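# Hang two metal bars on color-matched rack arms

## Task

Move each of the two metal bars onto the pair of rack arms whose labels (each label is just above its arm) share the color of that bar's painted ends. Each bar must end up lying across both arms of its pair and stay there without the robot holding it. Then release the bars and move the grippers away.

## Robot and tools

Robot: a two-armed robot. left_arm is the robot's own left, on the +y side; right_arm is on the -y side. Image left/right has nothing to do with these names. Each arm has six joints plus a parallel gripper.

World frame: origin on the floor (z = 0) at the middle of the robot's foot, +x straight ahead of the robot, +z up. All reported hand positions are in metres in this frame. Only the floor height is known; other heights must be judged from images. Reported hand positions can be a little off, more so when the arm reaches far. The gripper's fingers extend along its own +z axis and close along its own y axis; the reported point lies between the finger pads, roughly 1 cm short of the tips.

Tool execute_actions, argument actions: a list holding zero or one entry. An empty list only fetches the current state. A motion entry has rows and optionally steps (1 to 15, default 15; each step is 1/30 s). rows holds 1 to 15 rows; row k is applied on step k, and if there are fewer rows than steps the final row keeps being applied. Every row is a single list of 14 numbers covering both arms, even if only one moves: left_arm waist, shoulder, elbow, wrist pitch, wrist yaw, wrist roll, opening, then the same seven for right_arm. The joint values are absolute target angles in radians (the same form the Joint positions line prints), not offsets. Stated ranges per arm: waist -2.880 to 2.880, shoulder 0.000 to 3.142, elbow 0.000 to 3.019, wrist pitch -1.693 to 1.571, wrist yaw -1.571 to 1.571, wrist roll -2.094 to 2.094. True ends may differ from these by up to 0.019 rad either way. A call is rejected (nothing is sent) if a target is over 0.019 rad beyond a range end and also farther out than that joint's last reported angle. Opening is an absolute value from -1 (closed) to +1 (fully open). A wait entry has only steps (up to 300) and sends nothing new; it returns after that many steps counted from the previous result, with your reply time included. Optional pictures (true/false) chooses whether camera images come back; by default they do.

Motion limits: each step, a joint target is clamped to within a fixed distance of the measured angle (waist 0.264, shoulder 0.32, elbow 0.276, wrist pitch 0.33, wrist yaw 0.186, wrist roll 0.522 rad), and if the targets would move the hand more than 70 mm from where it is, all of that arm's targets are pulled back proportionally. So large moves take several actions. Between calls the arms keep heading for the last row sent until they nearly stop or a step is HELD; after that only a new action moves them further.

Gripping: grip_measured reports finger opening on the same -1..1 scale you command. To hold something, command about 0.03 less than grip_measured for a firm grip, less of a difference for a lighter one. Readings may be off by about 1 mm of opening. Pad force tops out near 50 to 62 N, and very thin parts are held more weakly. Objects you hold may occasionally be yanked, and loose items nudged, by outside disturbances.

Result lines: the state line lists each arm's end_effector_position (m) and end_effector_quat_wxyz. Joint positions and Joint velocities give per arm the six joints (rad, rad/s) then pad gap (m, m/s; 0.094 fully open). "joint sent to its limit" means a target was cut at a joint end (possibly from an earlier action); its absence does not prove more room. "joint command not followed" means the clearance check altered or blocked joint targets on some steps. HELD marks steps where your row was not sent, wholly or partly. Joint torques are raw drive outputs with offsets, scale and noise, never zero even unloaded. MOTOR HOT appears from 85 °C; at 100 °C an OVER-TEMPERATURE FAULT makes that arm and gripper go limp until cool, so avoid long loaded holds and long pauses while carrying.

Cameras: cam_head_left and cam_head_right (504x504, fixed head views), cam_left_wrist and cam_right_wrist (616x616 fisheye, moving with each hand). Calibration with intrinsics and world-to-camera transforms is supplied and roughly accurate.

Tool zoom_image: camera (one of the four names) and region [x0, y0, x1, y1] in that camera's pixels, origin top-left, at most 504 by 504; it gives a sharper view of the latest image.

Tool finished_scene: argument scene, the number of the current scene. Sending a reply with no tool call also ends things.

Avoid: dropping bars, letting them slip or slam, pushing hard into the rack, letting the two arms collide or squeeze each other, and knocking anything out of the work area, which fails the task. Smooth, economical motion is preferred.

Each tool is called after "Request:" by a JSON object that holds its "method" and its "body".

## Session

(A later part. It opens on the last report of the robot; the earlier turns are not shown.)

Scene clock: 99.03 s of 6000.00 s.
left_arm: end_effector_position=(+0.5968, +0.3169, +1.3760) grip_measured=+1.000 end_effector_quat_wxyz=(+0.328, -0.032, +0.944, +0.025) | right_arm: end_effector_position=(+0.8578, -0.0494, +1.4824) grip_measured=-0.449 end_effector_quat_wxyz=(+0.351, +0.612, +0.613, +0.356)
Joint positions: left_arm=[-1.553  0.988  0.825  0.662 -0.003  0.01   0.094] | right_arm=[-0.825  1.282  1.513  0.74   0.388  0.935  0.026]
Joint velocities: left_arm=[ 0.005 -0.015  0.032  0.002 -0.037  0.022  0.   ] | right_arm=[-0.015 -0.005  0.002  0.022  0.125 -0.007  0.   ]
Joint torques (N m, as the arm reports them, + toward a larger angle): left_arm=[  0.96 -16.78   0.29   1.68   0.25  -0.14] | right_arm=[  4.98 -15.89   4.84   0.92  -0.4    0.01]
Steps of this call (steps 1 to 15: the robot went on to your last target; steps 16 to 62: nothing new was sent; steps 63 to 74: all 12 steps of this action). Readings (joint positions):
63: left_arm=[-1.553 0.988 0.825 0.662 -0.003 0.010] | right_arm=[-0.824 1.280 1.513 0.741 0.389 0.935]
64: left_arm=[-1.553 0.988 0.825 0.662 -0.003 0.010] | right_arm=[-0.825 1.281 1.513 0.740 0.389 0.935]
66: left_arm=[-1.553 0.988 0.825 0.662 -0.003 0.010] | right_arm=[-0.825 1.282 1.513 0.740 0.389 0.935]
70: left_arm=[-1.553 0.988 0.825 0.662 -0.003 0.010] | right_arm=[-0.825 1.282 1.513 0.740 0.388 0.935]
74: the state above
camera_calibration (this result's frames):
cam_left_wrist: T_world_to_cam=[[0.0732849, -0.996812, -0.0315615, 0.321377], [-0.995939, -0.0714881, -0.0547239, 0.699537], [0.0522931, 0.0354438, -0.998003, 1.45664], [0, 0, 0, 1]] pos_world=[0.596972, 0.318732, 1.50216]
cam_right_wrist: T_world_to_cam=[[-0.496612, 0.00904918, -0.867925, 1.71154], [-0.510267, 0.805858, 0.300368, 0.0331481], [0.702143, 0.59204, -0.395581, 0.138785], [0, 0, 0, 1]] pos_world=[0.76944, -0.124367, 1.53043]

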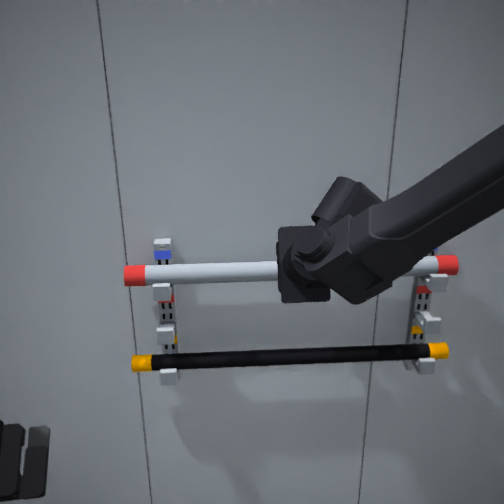

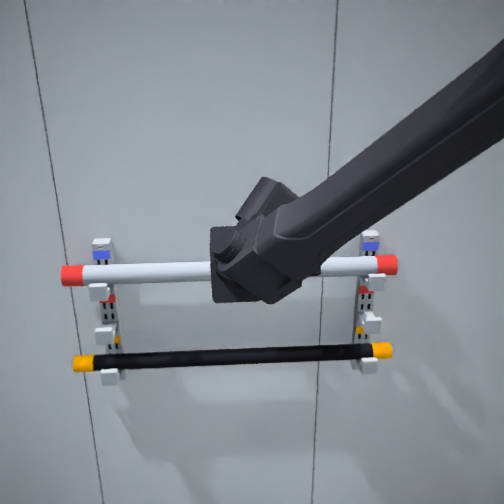

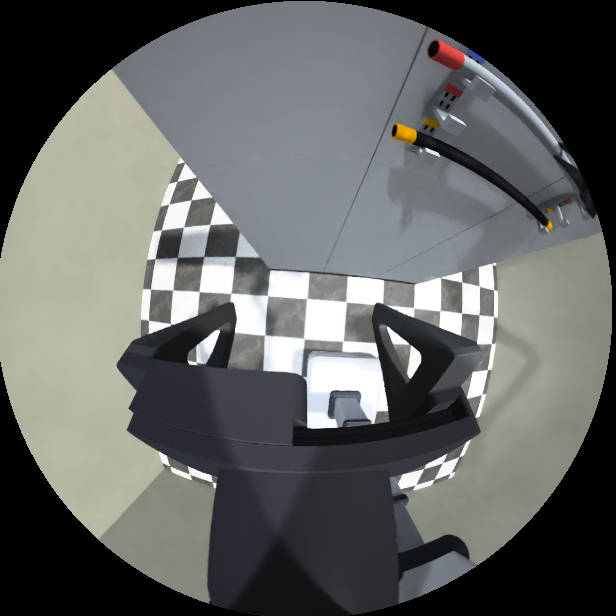

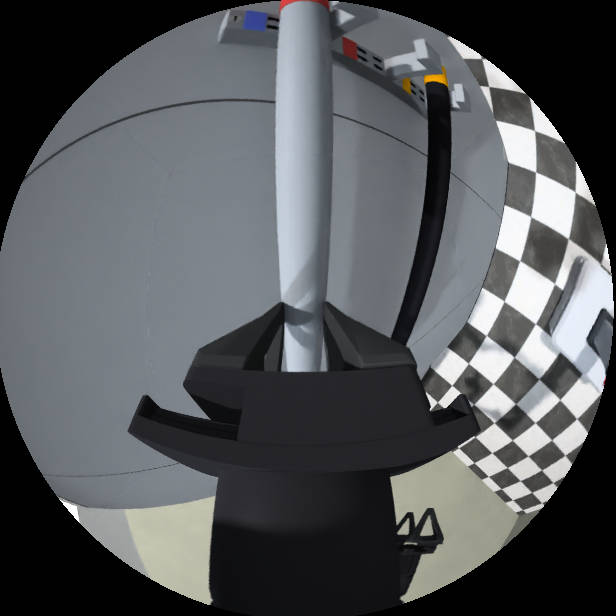

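Request:
{"method": "execute_actions", "body": {"actions": [{"rows":[[-1.56,0.983,0.82,0.684,0,0,1,-0.842,1.283,1.538,0.735,0.387,0.945,-0.35],[-1.56,0.983,0.82,0.684,0,0,1,-0.842,1.283,1.538,0.735,0.387,0.945,-0.25],[-1.56,0.983,0.82,0.684,0,0,1,-0.842,1.283,1.538,0.735,0.387,0.945,-0.18],[-1.56,0.983,0.82,0.684,0,0,1,-0.842,1.283,1.538,0.735,0.387,0.945,-0.18],[-1.56,0.983,0.82,0.684,0,0,1,-0.844,1.287,1.547,0.729,0.386,0.947,-0.18],[-1.56,0.983,0.82,0.684,0,0,1,-0.846,1.291,1.555,0.723,0.385,0.949,-0.18],[-1.56,0.983,0.82,0.684,0,0,1,-0.849,1.295,1.564,0.717,0.383,0.952,-0.18],[-1.56,0.983,0.82,0.684,0,0,1,-0.851,1.299,1.572,0.711,0.382,0.954,-0.18],[-1.56,0.983,0.82,0.684,0,0,1,-0.853,1.302,1.581,0.705,0.381,0.956,-0.18]],"steps":15}]}}

Request:
{"method": "zoom_image", "body": {"camera": "cam_right_wrist", "region": [230, 260, 390, 390]}}

Scene clock: 109.40 s of 6000.00 s.
left_arm: end_effector_position=(+0.5968, +0.3169, +1.3760) grip_measured=+1.000 end_effector_quat_wxyz=(+0.328, -0.032, +0.944, +0.025) | right_arm: end_effector_position=(+0.8686, -0.0510, +1.4781) grip_measured=-0.183 end_effector_quat_wxyz=(+0.352, +0.612, +0.613, +0.355)
Joint positions: left_arm=[-1.553  0.988  0.825  0.662 -0.003  0.01   0.094] | right_arm=[-0.837  1.299  1.555  0.712  0.384  0.944  0.038]
Joint velocities: left_arm=[-0.024 -0.005 -0.002 -0.002 -0.081  0.022  0.   ] | right_arm=[ 0.005 -0.005 -0.007 -0.017  0.081  0.022  0.   ]
Joint torques (N m, as the arm reports them, + toward a larger angle): left_arm=[  0.76 -16.91   0.26   1.7    0.24  -0.13] | right_arm=[  5.22 -16.09   5.13   0.9   -0.43   0.01]
Steps of this call (steps 1 to 15: the robot went on to your last target; steps 16 to 90: nothing new was sent; then 6.87 s passed at rest; steps 91 to 105: all 15 steps of this action). Readings (joint positions):
91: left_arm=[-1.553 0.988 0.825 0.662 -0.003 0.010] | right_arm=[-0.825 1.282 1.513 0.740 0.388 0.935]
92: left_arm=[-1.553 0.988 0.825 0.662 -0.003 0.010] | right_arm=[-0.825 1.282 1.513 0.740 0.388 0.935]
94: left_arm=[-1.553 0.988 0.825 0.662 -0.003 0.010] | right_arm=[-0.825 1.282 1.513 0.740 0.388 0.935]
98: left_arm=[-1.553 0.988 0.825 0.662 -0.003 0.010] | right_arm=[-0.828 1.288 1.528 0.728 0.386 0.938]
105: the state above
camera_calibration (this result's frames):
cam_left_wrist: T_world_to_cam=[[0.0732849, -0.996812, -0.0315615, 0.321377], [-0.995939, -0.0714881, -0.0547239, 0.699537], [0.0522931, 0.0354438, -0.998003, 1.45664], [0, 0, 0, 1]] pos_world=[0.596972, 0.318732, 1.50216]
cam_right_wrist: T_world_to_cam=[[-0.496535, 0.00849818, -0.867975, 1.71314], [-0.50902, 0.807119, 0.299093, 0.0420699], [0.703101, 0.590327, -0.396437, 0.130845], [0, 0, 0, 1]] pos_world=[0.780054, -0.125755, 1.52626]

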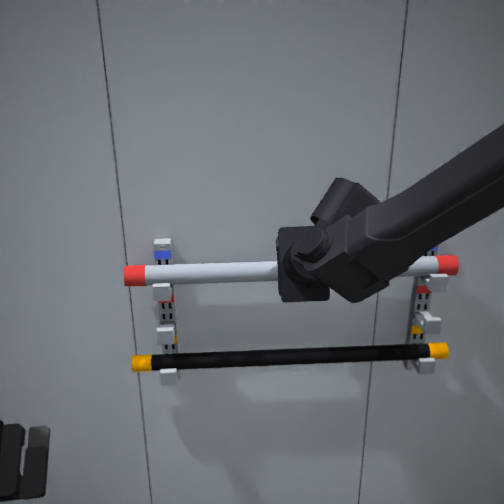

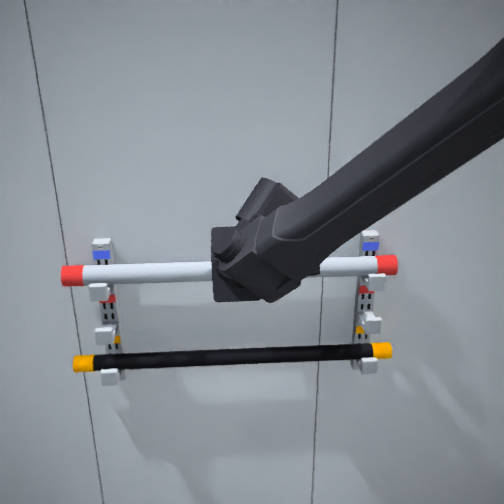

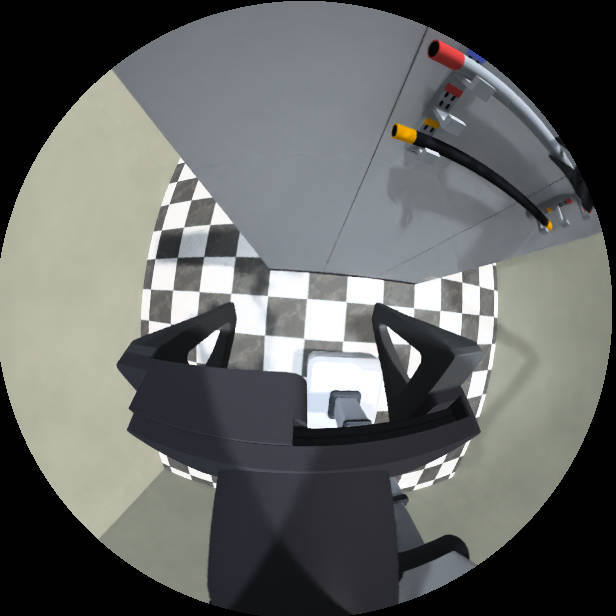

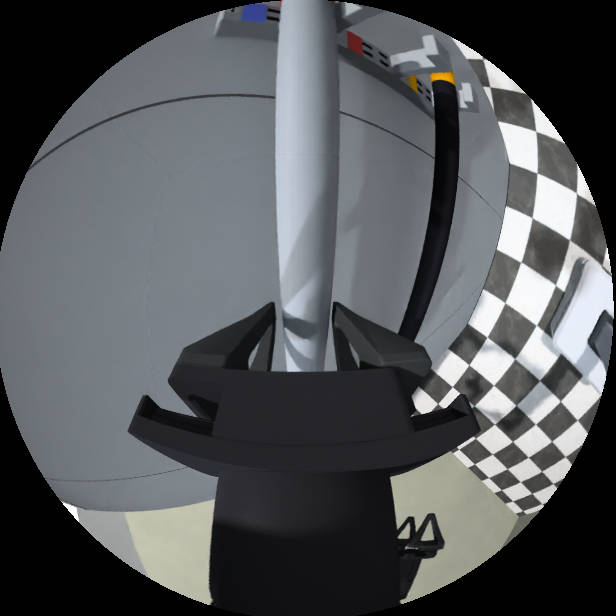

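Region (230, 260, 390, 390) of cam_right_wrist's 616x616 image, scaled by 3.150, with more detail than that image has; it fills the top 410 rows of this view, and the rest is white.

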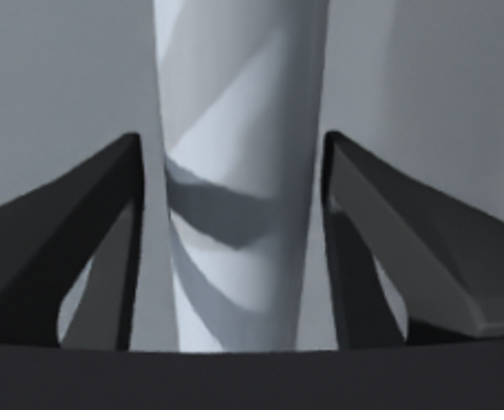

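Request:
{"method": "execute_actions", "body": {"actions": [{"rows":[[-1.56,0.983,0.82,0.684,0,0,1,-0.853,1.304,1.581,0.705,0.381,0.956,-0.25],[-1.56,0.983,0.82,0.684,0,0,1,-0.853,1.304,1.581,0.705,0.381,0.956,-0.30],[-1.56,0.983,0.82,0.684,0,0,1,-0.853,1.304,1.581,0.705,0.381,0.956,-0.34],[-1.56,0.983,0.82,0.684,0,0,1,-0.853,1.304,1.581,0.705,0.381,0.956,-0.38],[-1.56,0.983,0.82,0.684,0,0,1,-0.853,1.304,1.581,0.705,0.381,0.956,-0.41],[-1.56,0.983,0.82,0.684,0,0,1,-0.853,1.304,1.581,0.705,0.381,0.956,-0.44]],"steps":12}]}}

Request:
{"method": "zoom_image", "body": {"camera": "cam_right_wrist", "region": [230, 260, 390, 390]}}

Scene clock: 113.13 s of 6000.00 s.
left_arm: end_effector_position=(+0.5968, +0.3169, +1.3760) grip_measured=+1.000 end_effector_quat_wxyz=(+0.328, -0.032, +0.944, +0.025) | right_arm: end_effector_position=(+0.8678, -0.0503, +1.4766) grip_measured=-0.376 end_effector_quat_wxyz=(+0.350, +0.612, +0.614, +0.354)
Joint positions: left_arm=[-1.553  0.988  0.825  0.662 -0.003  0.01   0.094] | right_arm=[-0.837  1.3    1.555  0.71   0.384  0.946  0.029]
Joint velocities: left_arm=[-0.015 -0.015 -0.012 -0.007 -0.051  0.007  0.   ] | right_arm=[ 0.005  0.015 -0.017  0.002 -0.022  0.022  0.   ]
Joint torques (N m, as the arm reports them, + toward a larger angle): left_arm=[  0.78 -16.69   0.29   1.69   0.25  -0.13] | right_arm=[  5.21 -16.14   5.05   0.94  -0.45   0.02]
Steps of this call (steps 1 to 15: the robot went on to your last target; steps 16 to 90: nothing new was sent; then 0.33 s passed at rest; steps 91 to 102: all 12 steps of this action). Readings (joint positions):
91: left_arm=[-1.553 0.988 0.825 0.662 -0.003 0.010] | right_arm=[-0.837 1.299 1.555 0.712 0.384 0.946]
92: left_arm=[-1.553 0.988 0.825 0.662 -0.003 0.010] | right_arm=[-0.837 1.299 1.555 0.712 0.384 0.946]
94: left_arm=[-1.553 0.988 0.825 0.662 -0.003 0.010] | right_arm=[-0.837 1.300 1.555 0.711 0.384 0.946]
98: left_arm=[-1.553 0.988 0.825 0.662 -0.003 0.010] | right_arm=[-0.837 1.300 1.555 0.710 0.384 0.946]
102: the state above
camera_calibration (this result's frames):
cam_left_wrist: T_world_to_cam=[[0.0732849, -0.996812, -0.0315615, 0.321377], [-0.995939, -0.0714881, -0.0547239, 0.699537], [0.0522931, 0.0354438, -0.998003, 1.45664], [0, 0, 0, 1]] pos_world=[0.596972, 0.318732, 1.50216]
cam_right_wrist: T_world_to_cam=[[-0.499279, 0.00876551, -0.866397, 1.71154], [-0.508857, 0.806365, 0.301397, 0.0380081], [0.701274, 0.591353, -0.398141, 0.134529], [0, 0, 0, 1]] pos_world=[0.779538, -0.125205, 1.52498]

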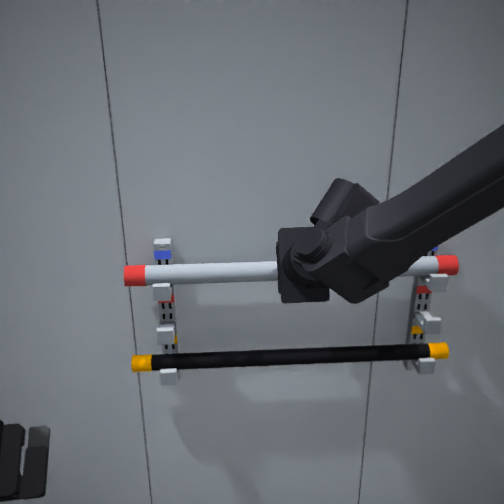

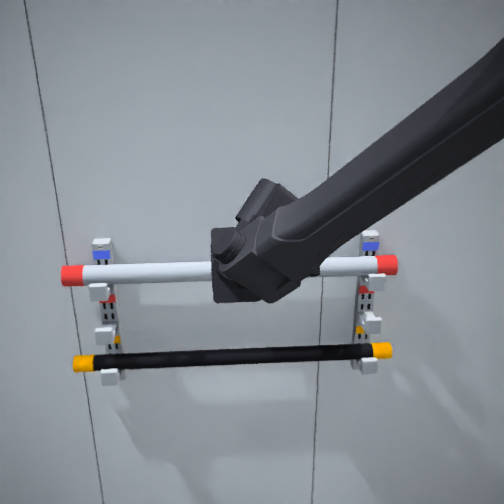

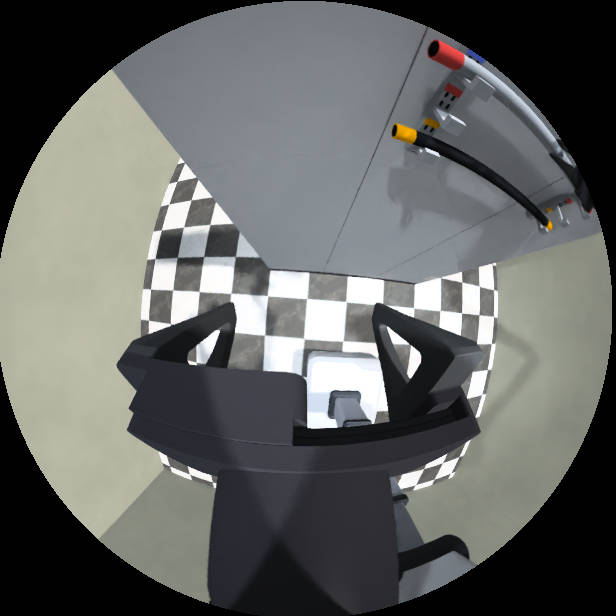

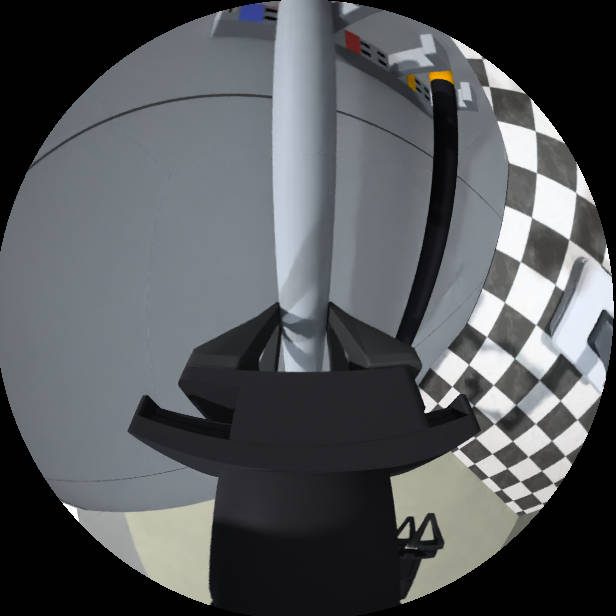

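Region (230, 260, 390, 390) of cam_right_wrist's 616x616 image, scaled by 3.150, with more detail than that image has; it fills the top 410 rows of this view, and the rest is white.

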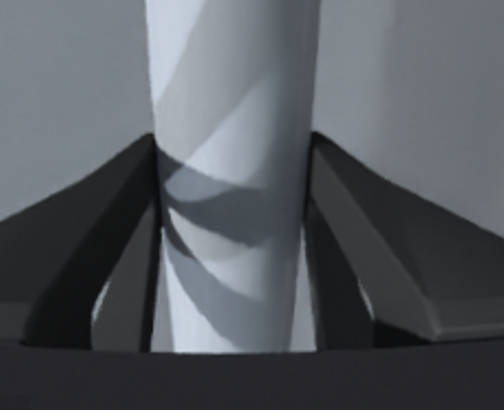

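Request:
{"method": "execute_actions", "body": {"actions": [{"rows":[[-1.56,0.983,0.82,0.684,0,0,1,-0.848,1.292,1.565,0.715,0.385,0.938,-0.44],[-1.56,0.983,0.82,0.684,0,0,1,-0.843,1.286,1.56,0.72,0.388,0.932,-0.44],[-1.56,0.983,0.82,0.684,0,0,1,-0.838,1.281,1.555,0.722,0.391,0.927,-0.44],[-1.56,0.983,0.82,0.684,0,0,1,-0.833,1.276,1.551,0.723,0.394,0.922,-0.44],[-1.56,0.983,0.82,0.684,0,0,1,-0.828,1.27,1.547,0.724,0.397,0.917,-0.44],[-1.56,0.983,0.82,0.684,0,0,1,-0.824,1.265,1.543,0.726,0.40,0.912,-0.44],[-1.56,0.983,0.82,0.684,0,0,1,-0.819,1.26,1.539,0.727,0.402,0.908,-0.44],[-1.56,0.983,0.82,0.684,0,0,1,-0.814,1.255,1.535,0.728,0.405,0.903,-0.44],[-1.56,0.983,0.82,0.684,0,0,1,-0.81,1.25,1.531,0.729,0.408,0.899,-0.44],[-1.56,0.983,0.82,0.684,0,0,1,-0.805,1.245,1.527,0.73,0.41,0.894,-0.44]],"steps":15}]}}

Scene clock: 133.27 s of 6000.00 s.
left_arm: end_effector_position=(+0.5968, +0.3169, +1.3760) grip_measured=+1.000 end_effector_quat_wxyz=(+0.328, -0.032, +0.944, +0.025) | right_arm: end_effector_position=(+0.8599, -0.0548, +1.4771) grip_measured=-0.376 end_effector_quat_wxyz=(+0.349, +0.615, +0.619, +0.341)
Joint positions: left_arm=[-1.553  0.988  0.825  0.662 -0.003  0.01   0.094] | right_arm=[-0.834  1.282  1.527  0.71   0.41   0.938  0.029]
Joint velocities: left_arm=[-0.005 -0.005 -0.002  0.002  0.022 -0.095  0.   ] | right_arm=[ 0.005  0.005 -0.007  0.007  0.022 -0.095  0.   ]
Joint torques (N m, as the arm reports them, + toward a larger angle): left_arm=[  0.74 -16.87   0.25   1.7    0.25  -0.13] | right_arm=[  8.71 -19.46   3.21   1.89  -0.31  -0.56]
Steps of this call (steps 1 to 15: the robot went on to your last target; steps 16 to 90: nothing new was sent; then 16.63 s passed at rest; steps 91 to 105: all 15 steps of this action). Readings (joint positions):
91: left_arm=[-1.553 0.988 0.825 0.662 -0.003 0.010] | right_arm=[-0.837 1.300 1.555 0.710 0.384 0.946]
92: left_arm=[-1.553 0.988 0.825 0.662 -0.003 0.010] | right_arm=[-0.837 1.300 1.555 0.710 0.385 0.946]
94: left_arm=[-1.553 0.988 0.825 0.662 -0.003 0.010] | right_arm=[-0.837 1.300 1.555 0.710 0.386 0.944]
98: left_arm=[-1.553 0.988 0.825 0.662 -0.003 0.010] | right_arm=[-0.837 1.295 1.547 0.710 0.394 0.940]
105: the state above
camera_calibration (this result's frames):
cam_left_wrist: T_world_to_cam=[[0.0732849, -0.996812, -0.0315615, 0.321377], [-0.995939, -0.0714881, -0.0547239, 0.699537], [0.0522931, 0.0354438, -0.998003, 1.45664], [0, 0, 0, 1]] pos_world=[0.596972, 0.318732, 1.50216]
cam_right_wrist: T_world_to_cam=[[-0.518737, -0.000970182, -0.854933, 1.70732], [-0.496669, 0.814285, 0.300434, 0.0288618], [0.695867, 0.580465, -0.422882, 0.18349], [0, 0, 0, 1]] pos_world=[0.7723, -0.128355, 1.52857]

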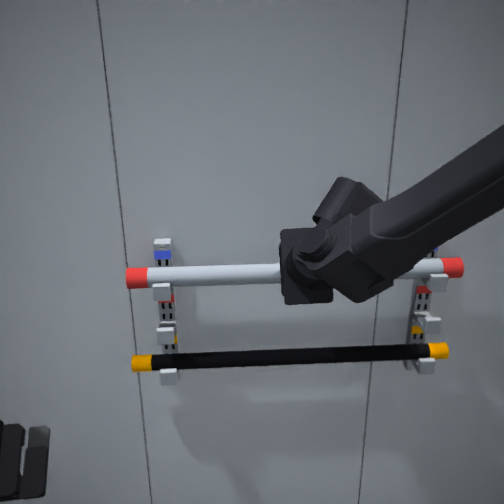

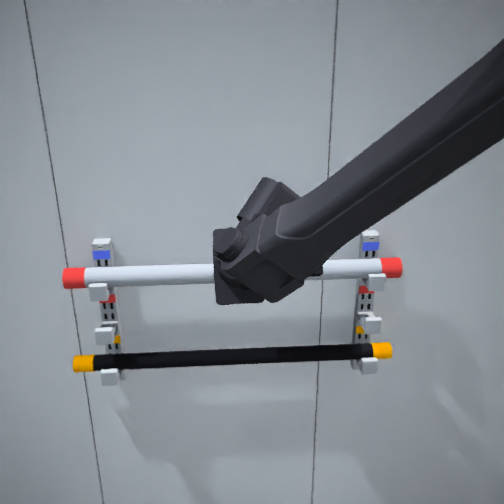

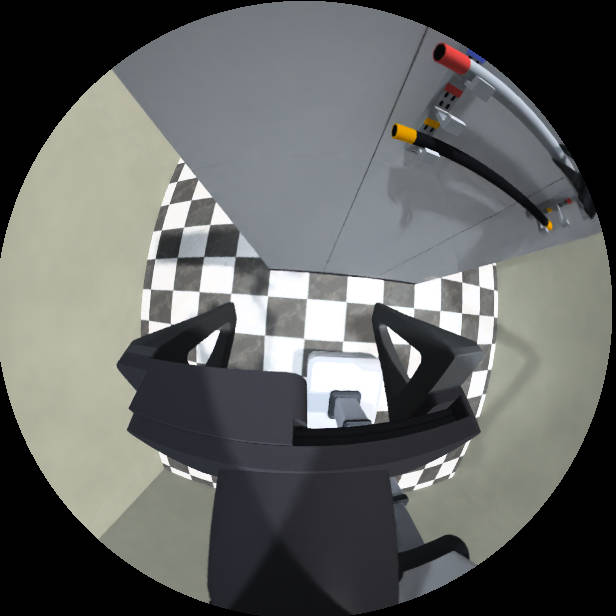

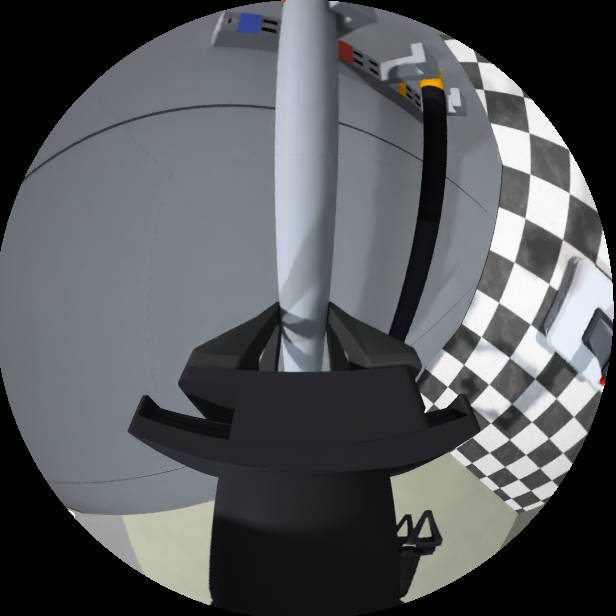

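Request:
{"method": "execute_actions", "body": {"actions": [{"rows":[[-1.56,0.983,0.82,0.684,0,0,1,-0.807,1.243,1.537,0.734,0.405,0.905,-0.45],[-1.56,0.983,0.82,0.684,0,0,1,-0.808,1.24,1.547,0.737,0.40,0.915,-0.45],[-1.56,0.983,0.82,0.684,0,0,1,-0.809,1.238,1.557,0.741,0.395,0.925,-0.45],[-1.56,0.983,0.82,0.684,0,0,1,-0.81,1.235,1.567,0.744,0.39,0.935,-0.45],[-1.56,0.983,0.82,0.684,0,0,1,-0.811,1.233,1.577,0.748,0.385,0.94,-0.45],[-1.56,0.983,0.82,0.684,0,0,1,-0.812,1.23,1.587,0.752,0.38,0.94,-0.45],[-1.56,0.983,0.82,0.684,0,0,1,-0.813,1.228,1.594,0.756,0.375,0.94,-0.45],[-1.56,0.983,0.82,0.684,0,0,1,-0.814,1.225,1.6,0.759,0.37,0.94,-0.45]],"steps":14}], "pictures": false}}

Scene clock: 143.00 s of 6000.00 s.
left_arm: end_effector_position=(+0.5968, +0.3169, +1.3760) grip_measured=+1.000 end_effector_quat_wxyz=(+0.328, -0.032, +0.944, +0.025) | right_arm: end_effector_position=(+0.8641, -0.0536, +1.4811) grip_measured=-0.376 end_effector_quat_wxyz=(+0.349, +0.613, +0.615, +0.352)
Joint positions: left_arm=[-1.553  0.988  0.825  0.662 -0.003  0.01   0.094] | right_arm=[-0.834  1.282  1.533  0.711  0.389  0.944  0.029]
Joint velocities: left_arm=[-0.005  0.005 -0.007 -0.002 -0.007 -0.066  0.   ] | right_arm=[-0.015 -0.015  0.007 -0.007 -0.007 -0.022  0.001]
Joint torques (N m, as the arm reports them, + toward a larger angle): left_arm=[  0.9  -16.76   0.28   1.7    0.25  -0.12] | right_arm=[  7.77 -20.13   7.22   2.62  -0.97  -0.11]
Steps of this call (steps 1 to 15: the robot went on to your last target; steps 16 to 90: nothing new was sent; then 6.27 s passed at rest; steps 91 to 104: all 14 steps of this action). Readings (joint positions):
91: left_arm=[-1.553 0.988 0.825 0.662 -0.003 0.010] | right_arm=[-0.834 1.282 1.527 0.710 0.410 0.938]
92: left_arm=[-1.553 0.988 0.825 0.662 -0.003 0.010] | right_arm=[-0.834 1.282 1.527 0.710 0.409 0.939]
94: left_arm=[-1.553 0.988 0.825 0.662 -0.003 0.010] | right_arm=[-0.834 1.282 1.527 0.711 0.405 0.942]
98: left_arm=[-1.553 0.988 0.825 0.662 -0.003 0.010] | right_arm=[-0.834 1.282 1.528 0.711 0.392 0.944]
104: the state above

Request:
{"method": "execute_actions", "body": {"actions": [{"rows":[[-1.56,0.983,0.82,0.684,0,0,1,-0.811,1.219,1.602,0.762,0.37,0.94,-0.45],[-1.56,0.983,0.82,0.684,0,0,1,-0.808,1.213,1.604,0.765,0.369,0.94,-0.45],[-1.56,0.983,0.82,0.684,0,0,1,-0.805,1.207,1.606,0.768,0.368,0.94,-0.45],[-1.56,0.983,0.82,0.684,0,0,1,-0.802,1.201,1.608,0.771,0.367,0.94,-0.45],[-1.56,0.983,0.82,0.684,0,0,1,-0.799,1.195,1.61,0.774,0.366,0.938,-0.45],[-1.56,0.983,0.82,0.684,0,0,1,-0.796,1.189,1.612,0.777,0.365,0.936,-0.45],[-1.56,0.983,0.82,0.684,0,0,1,-0.793,1.183,1.614,0.78,0.364,0.934,-0.45]],"steps":14}]}}

Scene clock: 145.80 s of 6000.00 s.
left_arm: end_effector_position=(+0.5968, +0.3168, +1.3760) grip_measured=+1.000 end_effector_quat_wxyz=(+0.328, -0.032, +0.944, +0.025) | right_arm: end_effector_position=(+0.8650, -0.0540, +1.4817) grip_measured=-0.376 end_effector_quat_wxyz=(+0.350, +0.613, +0.615, +0.353)
Joint positions: left_arm=[-1.553  0.988  0.825  0.662 -0.003  0.01   0.094] | right_arm=[-0.834  1.282  1.535  0.711  0.388  0.944  0.029]
Joint velocities: left_arm=[-0.015  0.005  0.007  0.007 -0.037  0.037  0.   ] | right_arm=[-0.015  0.015  0.002  0.002 -0.11   0.066  0.   ]
Joint torques (N m, as the arm reports them, + toward a larger angle): left_arm=[  0.8  -16.84   0.3    1.7    0.24  -0.14] | right_arm=[  8.34 -21.11   6.48   2.58  -0.88  -0.13]
Steps of this call (steps 1 to 15: the robot went on to your last target; steps 16 to 70: nothing new was sent; steps 71 to 84: all 14 steps of this action). Readings (joint positions):
71: left_arm=[-1.553 0.988 0.825 0.662 -0.003 0.010] | right_arm=[-0.834 1.282 1.535 0.711 0.388 0.944]
72: left_arm=[-1.553 0.988 0.825 0.662 -0.003 0.010] | right_arm=[-0.834 1.282 1.535 0.711 0.388 0.944]
74: left_arm=[-1.553 0.988 0.825 0.662 -0.003 0.010] | right_arm=[-0.834 1.282 1.535 0.711 0.388 0.944]
78: left_arm=[-1.553 0.988 0.825 0.662 -0.003 0.010] | right_arm=[-0.834 1.282 1.535 0.711 0.388 0.944]
84: the state above
camera_calibration (this result's frames):
cam_left_wrist: T_world_to_cam=[[0.0730494, -0.996838, -0.0312626, 0.321049], [-0.995955, -0.0712685, -0.0547233, 0.699477], [0.0523222, 0.0351337, -0.998012, 1.45674], [0, 0, 0, 1]] pos_world=[0.596975, 0.318704, 1.50216]
cam_right_wrist: T_world_to_cam=[[-0.501925, 0.00796625, -0.864874, 1.71454], [-0.507689, 0.806851, 0.302066, 0.0359537], [0.700231, 0.590702, -0.400934, 0.145693], [0, 0, 0, 1]] pos_world=[0.776803, -0.128729, 1.53041]

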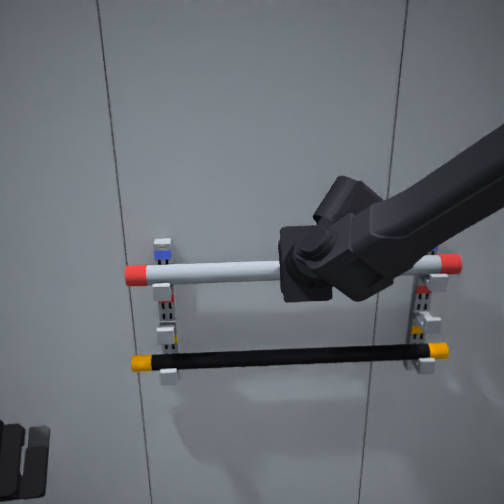

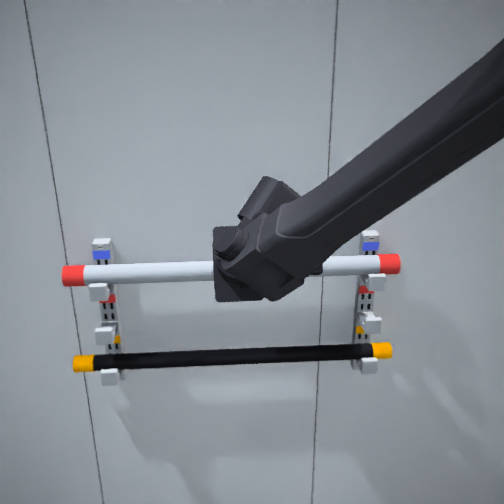

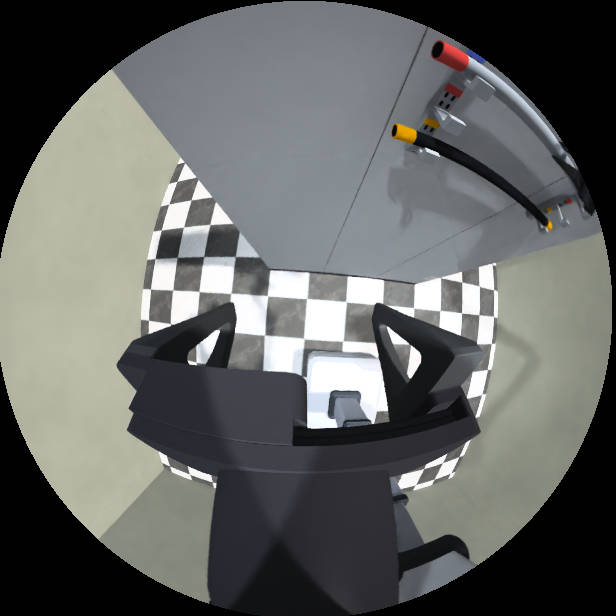

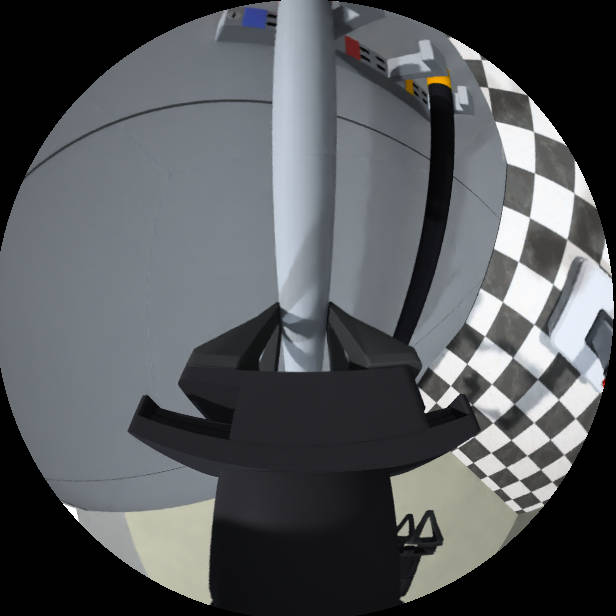

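Request:
{"method": "execute_actions", "body": {"actions": [{"rows":[[-1.56,0.983,0.82,0.684,0,0,1,-0.81,1.22,1.59,0.76,0.37,0.94,-0.45],[-1.56,0.983,0.82,0.684,0,0,1,-0.825,1.245,1.575,0.745,0.376,0.942,-0.45],[-1.56,0.983,0.82,0.684,0,0,1,-0.84,1.265,1.56,0.73,0.382,0.944,-0.45],[-1.56,0.983,0.82,0.684,0,0,1,-0.85,1.282,1.547,0.717,0.388,0.944,-0.45],[-1.56,0.983,0.82,0.684,0,0,1,-0.85,1.282,1.547,0.717,0.388,0.944,-0.45],[-1.56,0.983,0.82,0.684,0,0,1,-0.85,1.282,1.547,0.717,0.388,0.944,-0.3],[-1.56,0.983,0.82,0.684,0,0,1,-0.85,1.282,1.547,0.717,0.388,0.944,-0.15],[-1.56,0.983,0.82,0.684,0,0,1,-0.85,1.282,1.547,0.717,0.388,0.944,0.0],[-1.6,0.99,0.84,0.69,-0.02,-0.05,0.9,-0.85,1.282,1.547,0.717,0.388,0.944,0.15],[-1.65,1.0,0.87,0.70,-0.045,-0.1,0.8,-0.842,1.272,1.52,0.738,0.392,0.935,0.15],[-1.7,1.01,0.895,0.715,-0.07,-0.15,0.7,-0.834,1.262,1.49,0.757,0.396,0.926,0.15],[-1.75,1.02,0.92,0.73,-0.095,-0.2,0.6,-0.826,1.252,1.465,0.776,0.40,0.917,0.15],[-1.8,1.03,0.945,0.74,-0.12,-0.26,0.5,-0.818,1.242,1.44,0.795,0.404,0.908,0.15],[-1.85,1.04,0.97,0.755,-0.15,-0.31,0.4,-0.81,1.232,1.41,0.815,0.408,0.9,0.15],[-1.9,1.05,1.0,0.77,-0.175,-0.36,0.3,-0.802,1.222,1.385,0.835,0.411,0.89,0.15]],"steps":15}], "pictures": false}}

Request:
{"method": "execute_actions", "body": {"actions": [{"rows":[[-1.93,1.055,1.02,0.78,-0.19,-0.4,0.3,-0.802,1.222,1.385,0.835,0.411,0.89,0.15],[-1.96,1.06,1.035,0.79,-0.21,-0.43,0.3,-0.802,1.222,1.385,0.835,0.411,0.89,0.15],[-1.99,1.067,1.05,0.80,-0.225,-0.47,0.3,-0.80,1.215,1.37,0.835,0.41,0.89,0.15],[-2.02,1.073,1.07,0.81,-0.24,-0.5,0.3,-0.817,1.202,1.36,0.824,0.40,0.906,0.15],[-2.05,1.08,1.085,0.82,-0.255,-0.535,0.3,-0.834,1.189,1.352,0.813,0.39,0.922,0.15],[-2.08,1.086,1.10,0.83,-0.27,-0.57,0.3,-0.851,1.176,1.345,0.802,0.381,0.938,0.15],[-2.11,1.092,1.12,0.84,-0.285,-0.6,0.3,-0.868,1.163,1.338,0.791,0.371,0.954,0.15],[-2.14,1.098,1.135,0.85,-0.30,-0.635,0.3,-0.885,1.15,1.331,0.78,0.362,0.97,0.15],[-2.17,1.104,1.15,0.855,-0.32,-0.67,0.3,-0.902,1.137,1.324,0.769,0.352,0.986,0.15],[-2.20,1.11,1.17,0.865,-0.335,-0.7,0.3,-0.919,1.124,1.317,0.758,0.343,1.002,0.15],[-2.23,1.116,1.185,0.875,-0.35,-0.74,0.3,-0.936,1.111,1.31,0.747,0.333,1.018,0.15],[-2.26,1.122,1.205,0.885,-0.37,-0.775,0.3,-0.953,1.098,1.304,0.736,0.324,1.034,0.15],[-2.29,1.128,1.225,0.89,-0.385,-0.81,0.3,-0.97,1.085,1.298,0.725,0.314,1.05,0.15],[-2.325,1.135,1.245,0.90,-0.40,-0.85,0.3,-0.986,1.072,1.292,0.714,0.305,1.068,0.15],[-2.356,1.142,1.265,0.908,-0.421,-0.885,0.3,-1.002,1.06,1.287,0.70,0.295,1.085,0.15]],"steps":15}], "pictures": false}}

Request:
{"method": "execute_actions", "body": {"actions": [{"steps":12}]}}

Scene clock: 170.43 s of 6000.00 s.
left_arm: end_effector_position=(+0.6474, +0.2478, +1.3897) grip_measured=+0.354 end_effector_quat_wxyz=(-0.370, +0.157, -0.915, +0.043) | right_arm: end_effector_position=(+0.8334, -0.0557, +1.4747) grip_measured=+0.147 end_effector_quat_wxyz=(+0.352, +0.611, +0.622, +0.340)
Joint positions: left_arm=[-1.763  1.014  0.911  0.7   -0.142 -0.159  0.064] | right_arm=[-0.837  1.259  1.435  0.781  0.406  0.926  0.054]
Joint velocities: left_arm=[-1.499  0.23   0.745  0.315 -0.652 -0.989 -0.104] | right_arm=[ 0.034 -0.239 -0.803  0.53   0.139 -0.168 -0.   ]
Joint torques (N m, as the arm reports them, + toward a larger angle): left_arm=[ -0.16 -16.04   2.57   2.03   0.18  -0.09] | right_arm=[  8.97 -17.18   2.7    1.72  -0.3   -0.22]
Steps of this call (steps 1 to 15: the robot went on to your last target; steps 16 to 90: nothing new was sent; then 21.13 s passed at rest; steps 91 to 105: all 15 steps of this action). Readings (joint positions):
91: left_arm=[-1.553 0.988 0.825 0.662 -0.003 0.010] | right_arm=[-0.834 1.282 1.535 0.711 0.388 0.944]
92: left_arm=[-1.553 0.988 0.825 0.662 -0.003 0.010] | right_arm=[-0.834 1.282 1.535 0.711 0.388 0.944]
94: left_arm=[-1.553 0.988 0.825 0.662 -0.003 0.010] | right_arm=[-0.836 1.287 1.535 0.710 0.393 0.944]
98: left_arm=[-1.553 0.988 0.825 0.662 -0.003 0.010] | right_arm=[-0.838 1.289 1.535 0.712 0.391 0.945]
105: the state above

Scene clock: 170.93 s of 6000.00 s.
left_arm: end_effector_position=(+0.7856, +0.0956, +1.5042) grip_measured=+0.302 end_effector_quat_wxyz=(-0.394, +0.542, -0.681, +0.296) | right_arm: end_effector_position=(+0.8157, -0.1180, +1.4874) grip_measured=+0.147 end_effector_quat_wxyz=(+0.351, +0.598, +0.632, +0.347)
Joint positions: left_arm=[-2.283  1.108  1.209  0.865 -0.403 -0.722  0.061] | right_arm=[-0.96   1.113  1.296  0.729  0.306  1.012  0.054]
Joint velocities: left_arm=[-0.952  0.239  0.549  0.247 -0.549 -1.092 -0.001] | right_arm=[-0.571 -0.513 -0.105 -0.349 -0.315  0.476  0.001]
Joint torques (N m, as the arm reports them, + toward a larger angle): left_arm=[ -4.5  -13.92   3.95   1.77   0.4   -0.05] | right_arm=[  3.76 -17.69   2.81   1.09  -0.41   0.02]
Steps of this call (steps 1 to 15: all 15 steps of this action). Readings (joint positions):
1: left_arm=[-1.813 1.022 0.938 0.712 -0.164 -0.197] | right_arm=[-0.835 1.252 1.410 0.796 0.409 0.921]
2: left_arm=[-1.864 1.031 0.966 0.726 -0.186 -0.238] | right_arm=[-0.833 1.248 1.393 0.804 0.410 0.918]
4: left_arm=[-1.957 1.047 1.020 0.755 -0.221 -0.321] | right_arm=[-0.829 1.245 1.373 0.810 0.406 0.914]
8: left_arm=[-2.090 1.066 1.097 0.803 -0.282 -0.471] | right_arm=[-0.837 1.218 1.338 0.799 0.371 0.928]
15: the state above

Scene clock: 171.33 s of 6000.00 s.
left_arm: end_effector_position=(+0.8000, +0.0722, +1.5273) grip_measured=+0.302 end_effector_quat_wxyz=(-0.363, +0.606, -0.614, +0.352) | right_arm: end_effector_position=(+0.8253, -0.1479, +1.5066) grip_measured=+0.147 end_effector_quat_wxyz=(+0.360, +0.610, +0.612, +0.351)
Joint positions: left_arm=[-2.364  1.125  1.252  0.884 -0.418 -0.864  0.061] | right_arm=[-0.999  1.058  1.288  0.707  0.297  1.07   0.054]
Joint velocities: left_arm=[-0.015  0.005 -0.007 -0.002  0.051 -0.168 -0.001] | right_arm=[-0.005 -0.005 -0.012 -0.032  0.022  0.081  0.001]
Joint torques (N m, as the arm reports them, + toward a larger angle): left_arm=[ -3.25 -13.49   3.33   1.7    0.36  -0.08] | right_arm=[  3.11 -16.61   3.3    1.07  -0.36   0.02]
Steps of this call (steps 1 to 12: the robot went on to your last target). Readings (joint positions):
1: left_arm=[-2.312 1.115 1.226 0.872 -0.411 -0.753] | right_arm=[-0.978 1.097 1.292 0.720 0.302 1.025]
2: left_arm=[-2.336 1.121 1.240 0.876 -0.413 -0.777] | right_arm=[-0.990 1.084 1.291 0.715 0.301 1.035]
4: left_arm=[-2.362 1.125 1.251 0.881 -0.413 -0.812] | right_arm=[-0.999 1.065 1.291 0.713 0.300 1.049]
8: left_arm=[-2.364 1.125 1.252 0.884 -0.418 -0.849] | right_arm=[-0.999 1.055 1.291 0.712 0.297 1.064]
12: the state above
camera_calibration (this result's frames):
cam_left_wrist: T_world_to_cam=[[0.490303, -0.0240592, 0.87122, -1.71534], [-0.506317, -0.821501, 0.262258, 0.0709659], [0.709398, -0.569699, -0.414966, 0.233203], [0, 0, 0, 1]] pos_world=[0.711536, 0.149884, 1.5726]
cam_right_wrist: T_world_to_cam=[[-0.489852, -0.000500863, -0.871806, 1.7162], [-0.504938, 0.815358, 0.283247, 0.11141], [0.710692, 0.578957, -0.399657, 0.226633], [0, 0, 0, 1]] pos_world=[0.735871, -0.22119, 1.55521]

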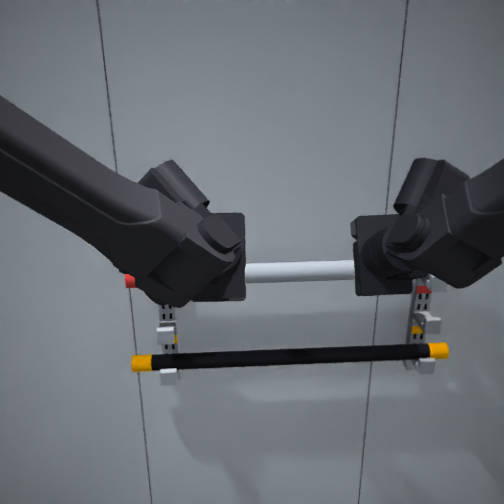

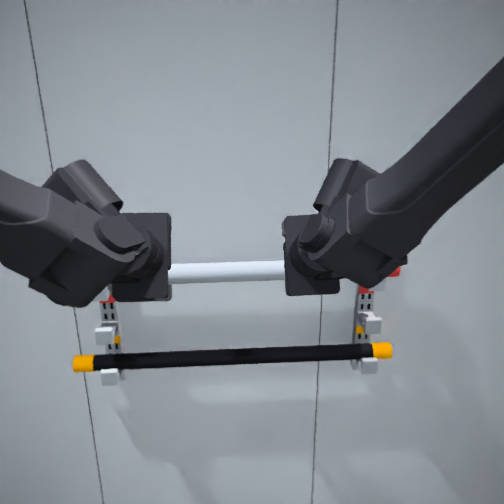

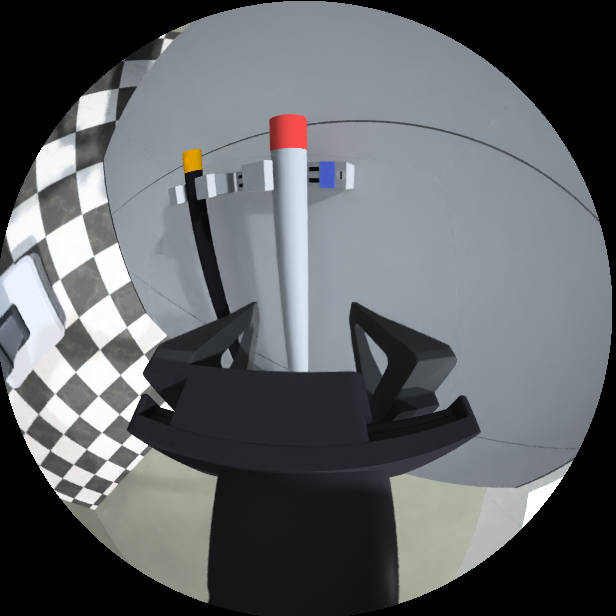

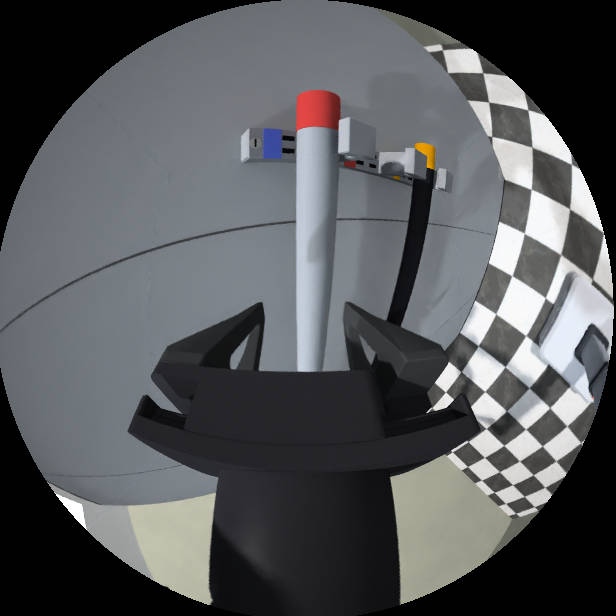

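Request:
{"method": "execute_actions", "body": {"actions": [{"rows":[[-2.35,1.165,1.28,0.885,-0.418,-0.89,0.3,-1.005,1.075,1.305,0.695,0.293,1.088,0.15],[-2.344,1.177,1.30,0.872,-0.415,-0.895,0.3,-1.008,1.083,1.32,0.689,0.291,1.09,0.15],[-2.338,1.187,1.32,0.86,-0.411,-0.90,0.3,-1.011,1.09,1.333,0.683,0.289,1.093,0.15],[-2.332,1.196,1.34,0.847,-0.408,-0.906,0.3,-1.013,1.096,1.345,0.677,0.288,1.095,0.15],[-2.326,1.205,1.359,0.835,-0.405,-0.911,0.3,-1.015,1.102,1.357,0.671,0.286,1.098,0.15],[-2.321,1.214,1.378,0.823,-0.402,-0.917,0.3,-1.018,1.108,1.369,0.665,0.284,1.10,0.15],[-2.316,1.223,1.397,0.811,-0.399,-0.922,0.3,-1.02,1.114,1.381,0.659,0.282,1.103,0.15],[-2.311,1.232,1.416,0.799,-0.396,-0.927,0.3,-1.023,1.12,1.393,0.653,0.281,1.105,0.15],[-2.306,1.241,1.435,0.787,-0.393,-0.932,0.3,-1.025,1.126,1.405,0.648,0.279,1.108,0.15],[-2.301,1.25,1.453,0.775,-0.39,-0.937,0.3,-1.028,1.132,1.417,0.643,0.277,1.11,0.15],[-2.296,1.258,1.47,0.764,-0.387,-0.942,0.3,-1.03,1.138,1.428,0.638,0.276,1.112,0.15],[-2.291,1.266,1.487,0.753,-0.384,-0.947,0.3,-1.032,1.144,1.439,0.633,0.274,1.114,0.15],[-2.286,1.274,1.504,0.742,-0.381,-0.952,0.3,-1.034,1.15,1.45,0.628,0.273,1.116,0.15],[-2.281,1.282,1.521,0.731,-0.378,-0.957,0.3,-1.037,1.156,1.461,0.623,0.271,1.118,0.15],[-2.276,1.29,1.537,0.72,-0.375,-0.961,0.3,-1.039,1.162,1.471,0.618,0.27,1.12,0.15]],"steps":15}], "pictures": false}}

Request:
{"method": "execute_actions", "body": {"actions": [{"steps":10}]}}

Scene clock: 181.20 s of 6000.00 s.
left_arm: end_effector_position=(+0.8538, +0.0597, +1.4869) grip_measured=+0.302 end_effector_quat_wxyz=(-0.359, +0.608, -0.613, +0.354) | right_arm: end_effector_position=(+0.8521, -0.1332, +1.4754) grip_measured=+0.147 end_effector_quat_wxyz=(+0.345, +0.611, +0.619, +0.353)
Joint positions: left_arm=[-2.303  1.259  1.482  0.76  -0.381 -0.931  0.061] | right_arm=[-1.018  1.154  1.421  0.633  0.273  1.101  0.054]
Joint velocities: left_arm=[ 0.132  0.22   0.471 -0.32   0.125 -0.212  0.001] | right_arm=[-0.093  0.142  0.325 -0.134 -0.081 -0.007  0.001]
Joint torques (N m, as the arm reports them, + toward a larger angle): left_arm=[ -3.32 -15.94   4.63   0.42   0.56  -0.06] | right_arm=[  2.22 -17.97   5.81   1.13  -0.36   0.03]
Steps of this call (steps 1 to 30: the robot went on to your last target; steps 31 to 90: nothing new was sent; then 6.37 s passed at rest; steps 91 to 105: all 15 steps of this action). Readings (joint positions):
91: left_arm=[-2.364 1.126 1.252 0.884 -0.418 -0.875] | right_arm=[-0.999 1.060 1.287 0.706 0.297 1.075]
92: left_arm=[-2.364 1.130 1.257 0.884 -0.418 -0.877] | right_arm=[-0.999 1.061 1.288 0.704 0.295 1.076]
94: left_arm=[-2.361 1.146 1.281 0.880 -0.414 -0.882] | right_arm=[-0.999 1.070 1.299 0.696 0.292 1.079]
98: left_arm=[-2.340 1.195 1.361 0.841 -0.402 -0.898] | right_arm=[-1.001 1.105 1.343 0.672 0.284 1.086]
105: the state above

Scene clock: 181.53 s of 6000.00 s.
left_arm: end_effector_position=(+0.8621, +0.0621, +1.4827) grip_measured=+0.302 end_effector_quat_wxyz=(-0.359, +0.611, -0.610, +0.355) | right_arm: end_effector_position=(+0.8581, -0.1347, +1.4742) grip_measured=+0.147 end_effector_quat_wxyz=(+0.346, +0.613, +0.616, +0.354)
Joint positions: left_arm=[-2.291  1.273  1.514  0.741 -0.378 -0.948  0.061] | right_arm=[-1.023  1.163  1.442  0.625  0.272  1.109  0.054]
Joint velocities: left_arm=[-0.005 -0.005  0.002  0.012  0.037 -0.022 -0.001] | right_arm=[-0.005 -0.015 -0.007 -0.002 -0.022 -0.022 -0.001]
Joint torques (N m, as the arm reports them, + toward a larger angle): left_arm=[ -3.37 -16.39   4.63   0.25   0.56  -0.06] | right_arm=[  2.7  -18.05   5.67   1.05  -0.35   0.01]
Steps of this call (steps 1 to 10: the robot went on to your last target). Readings (joint positions):
1: left_arm=[-2.298 1.266 1.496 0.751 -0.379 -0.935] | right_arm=[-1.021 1.159 1.430 0.630 0.273 1.103]
2: left_arm=[-2.295 1.270 1.506 0.745 -0.378 -0.938] | right_arm=[-1.022 1.162 1.437 0.627 0.272 1.104]
4: left_arm=[-2.291 1.273 1.514 0.741 -0.378 -0.943] | right_arm=[-1.023 1.163 1.442 0.625 0.272 1.106]
8: left_arm=[-2.291 1.273 1.514 0.741 -0.378 -0.947] | right_arm=[-1.023 1.163 1.442 0.625 0.272 1.108]
10: the state above
camera_calibration (this result's frames):
cam_left_wrist: T_world_to_cam=[[0.491908, -0.00758062, 0.870614, -1.70867], [-0.500628, -0.82058, 0.275716, 0.0808623], [0.712319, -0.571481, -0.407445, 0.151353], [0, 0, 0, 1]] pos_world=[0.773177, 0.139897, 1.52696]
cam_right_wrist: T_world_to_cam=[[-0.506131, 0.0098456, -0.8624, 1.70551], [-0.510015, 0.802945, 0.308487, 0.0919033], [0.695497, 0.595972, -0.401374, 0.200624], [0, 0, 0, 1]] pos_world=[0.770551, -0.210151, 1.52301]

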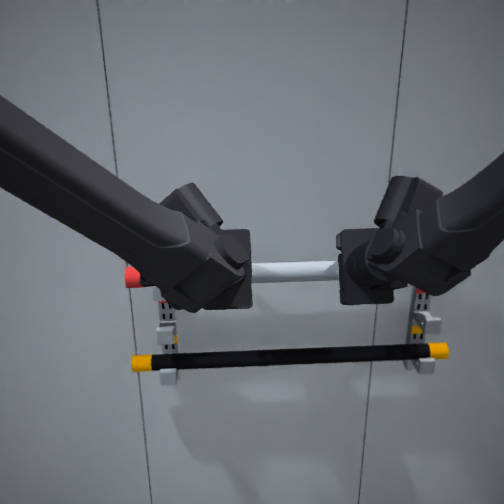

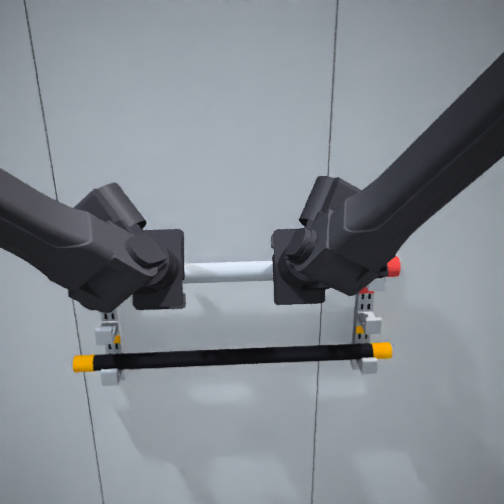

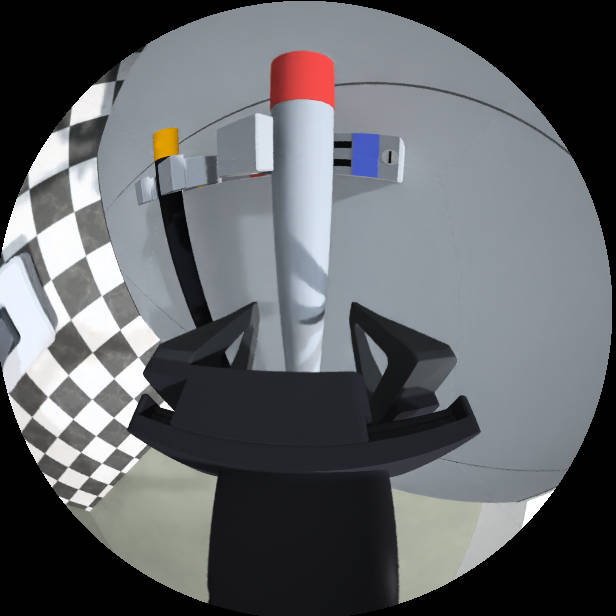

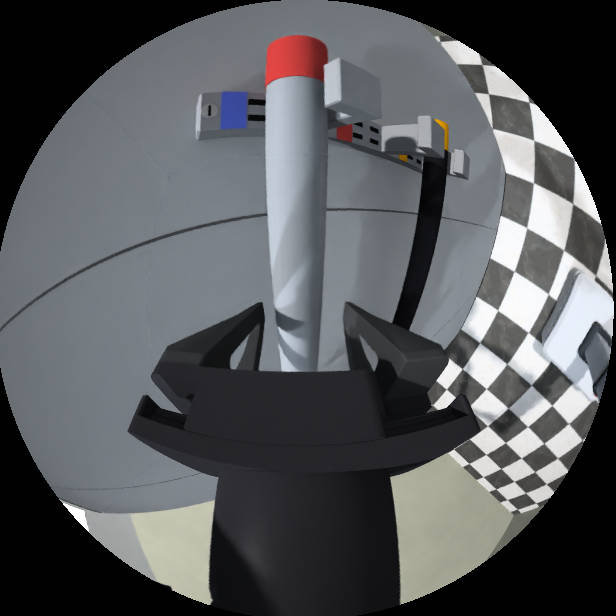

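Request:
{"method": "zoom_image", "body": {"camera": "cam_right_wrist", "region": [230, 260, 390, 390]}}

Request:
{"method": "zoom_image", "body": {"camera": "cam_left_wrist", "region": [230, 260, 390, 390]}}

Region (230, 260, 390, 390) of cam_right_wrist's 616x616 image, scaled by 3.150, with more detail than that image has; it fills the top 410 rows of this view, and the rest is white.

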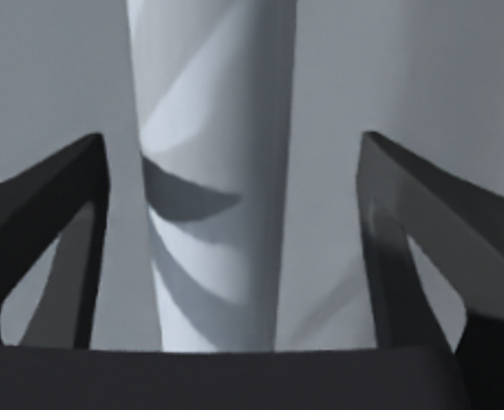

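Region (230, 260, 390, 390) of cam_left_wrist's 616x616 image, scaled by 3.150, with more detail than that image has; it fills the top 410 rows of this view, and the rest is white.

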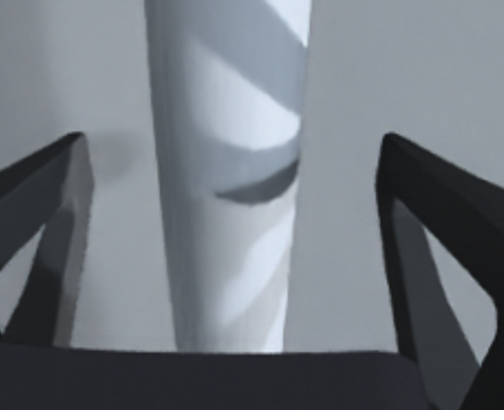

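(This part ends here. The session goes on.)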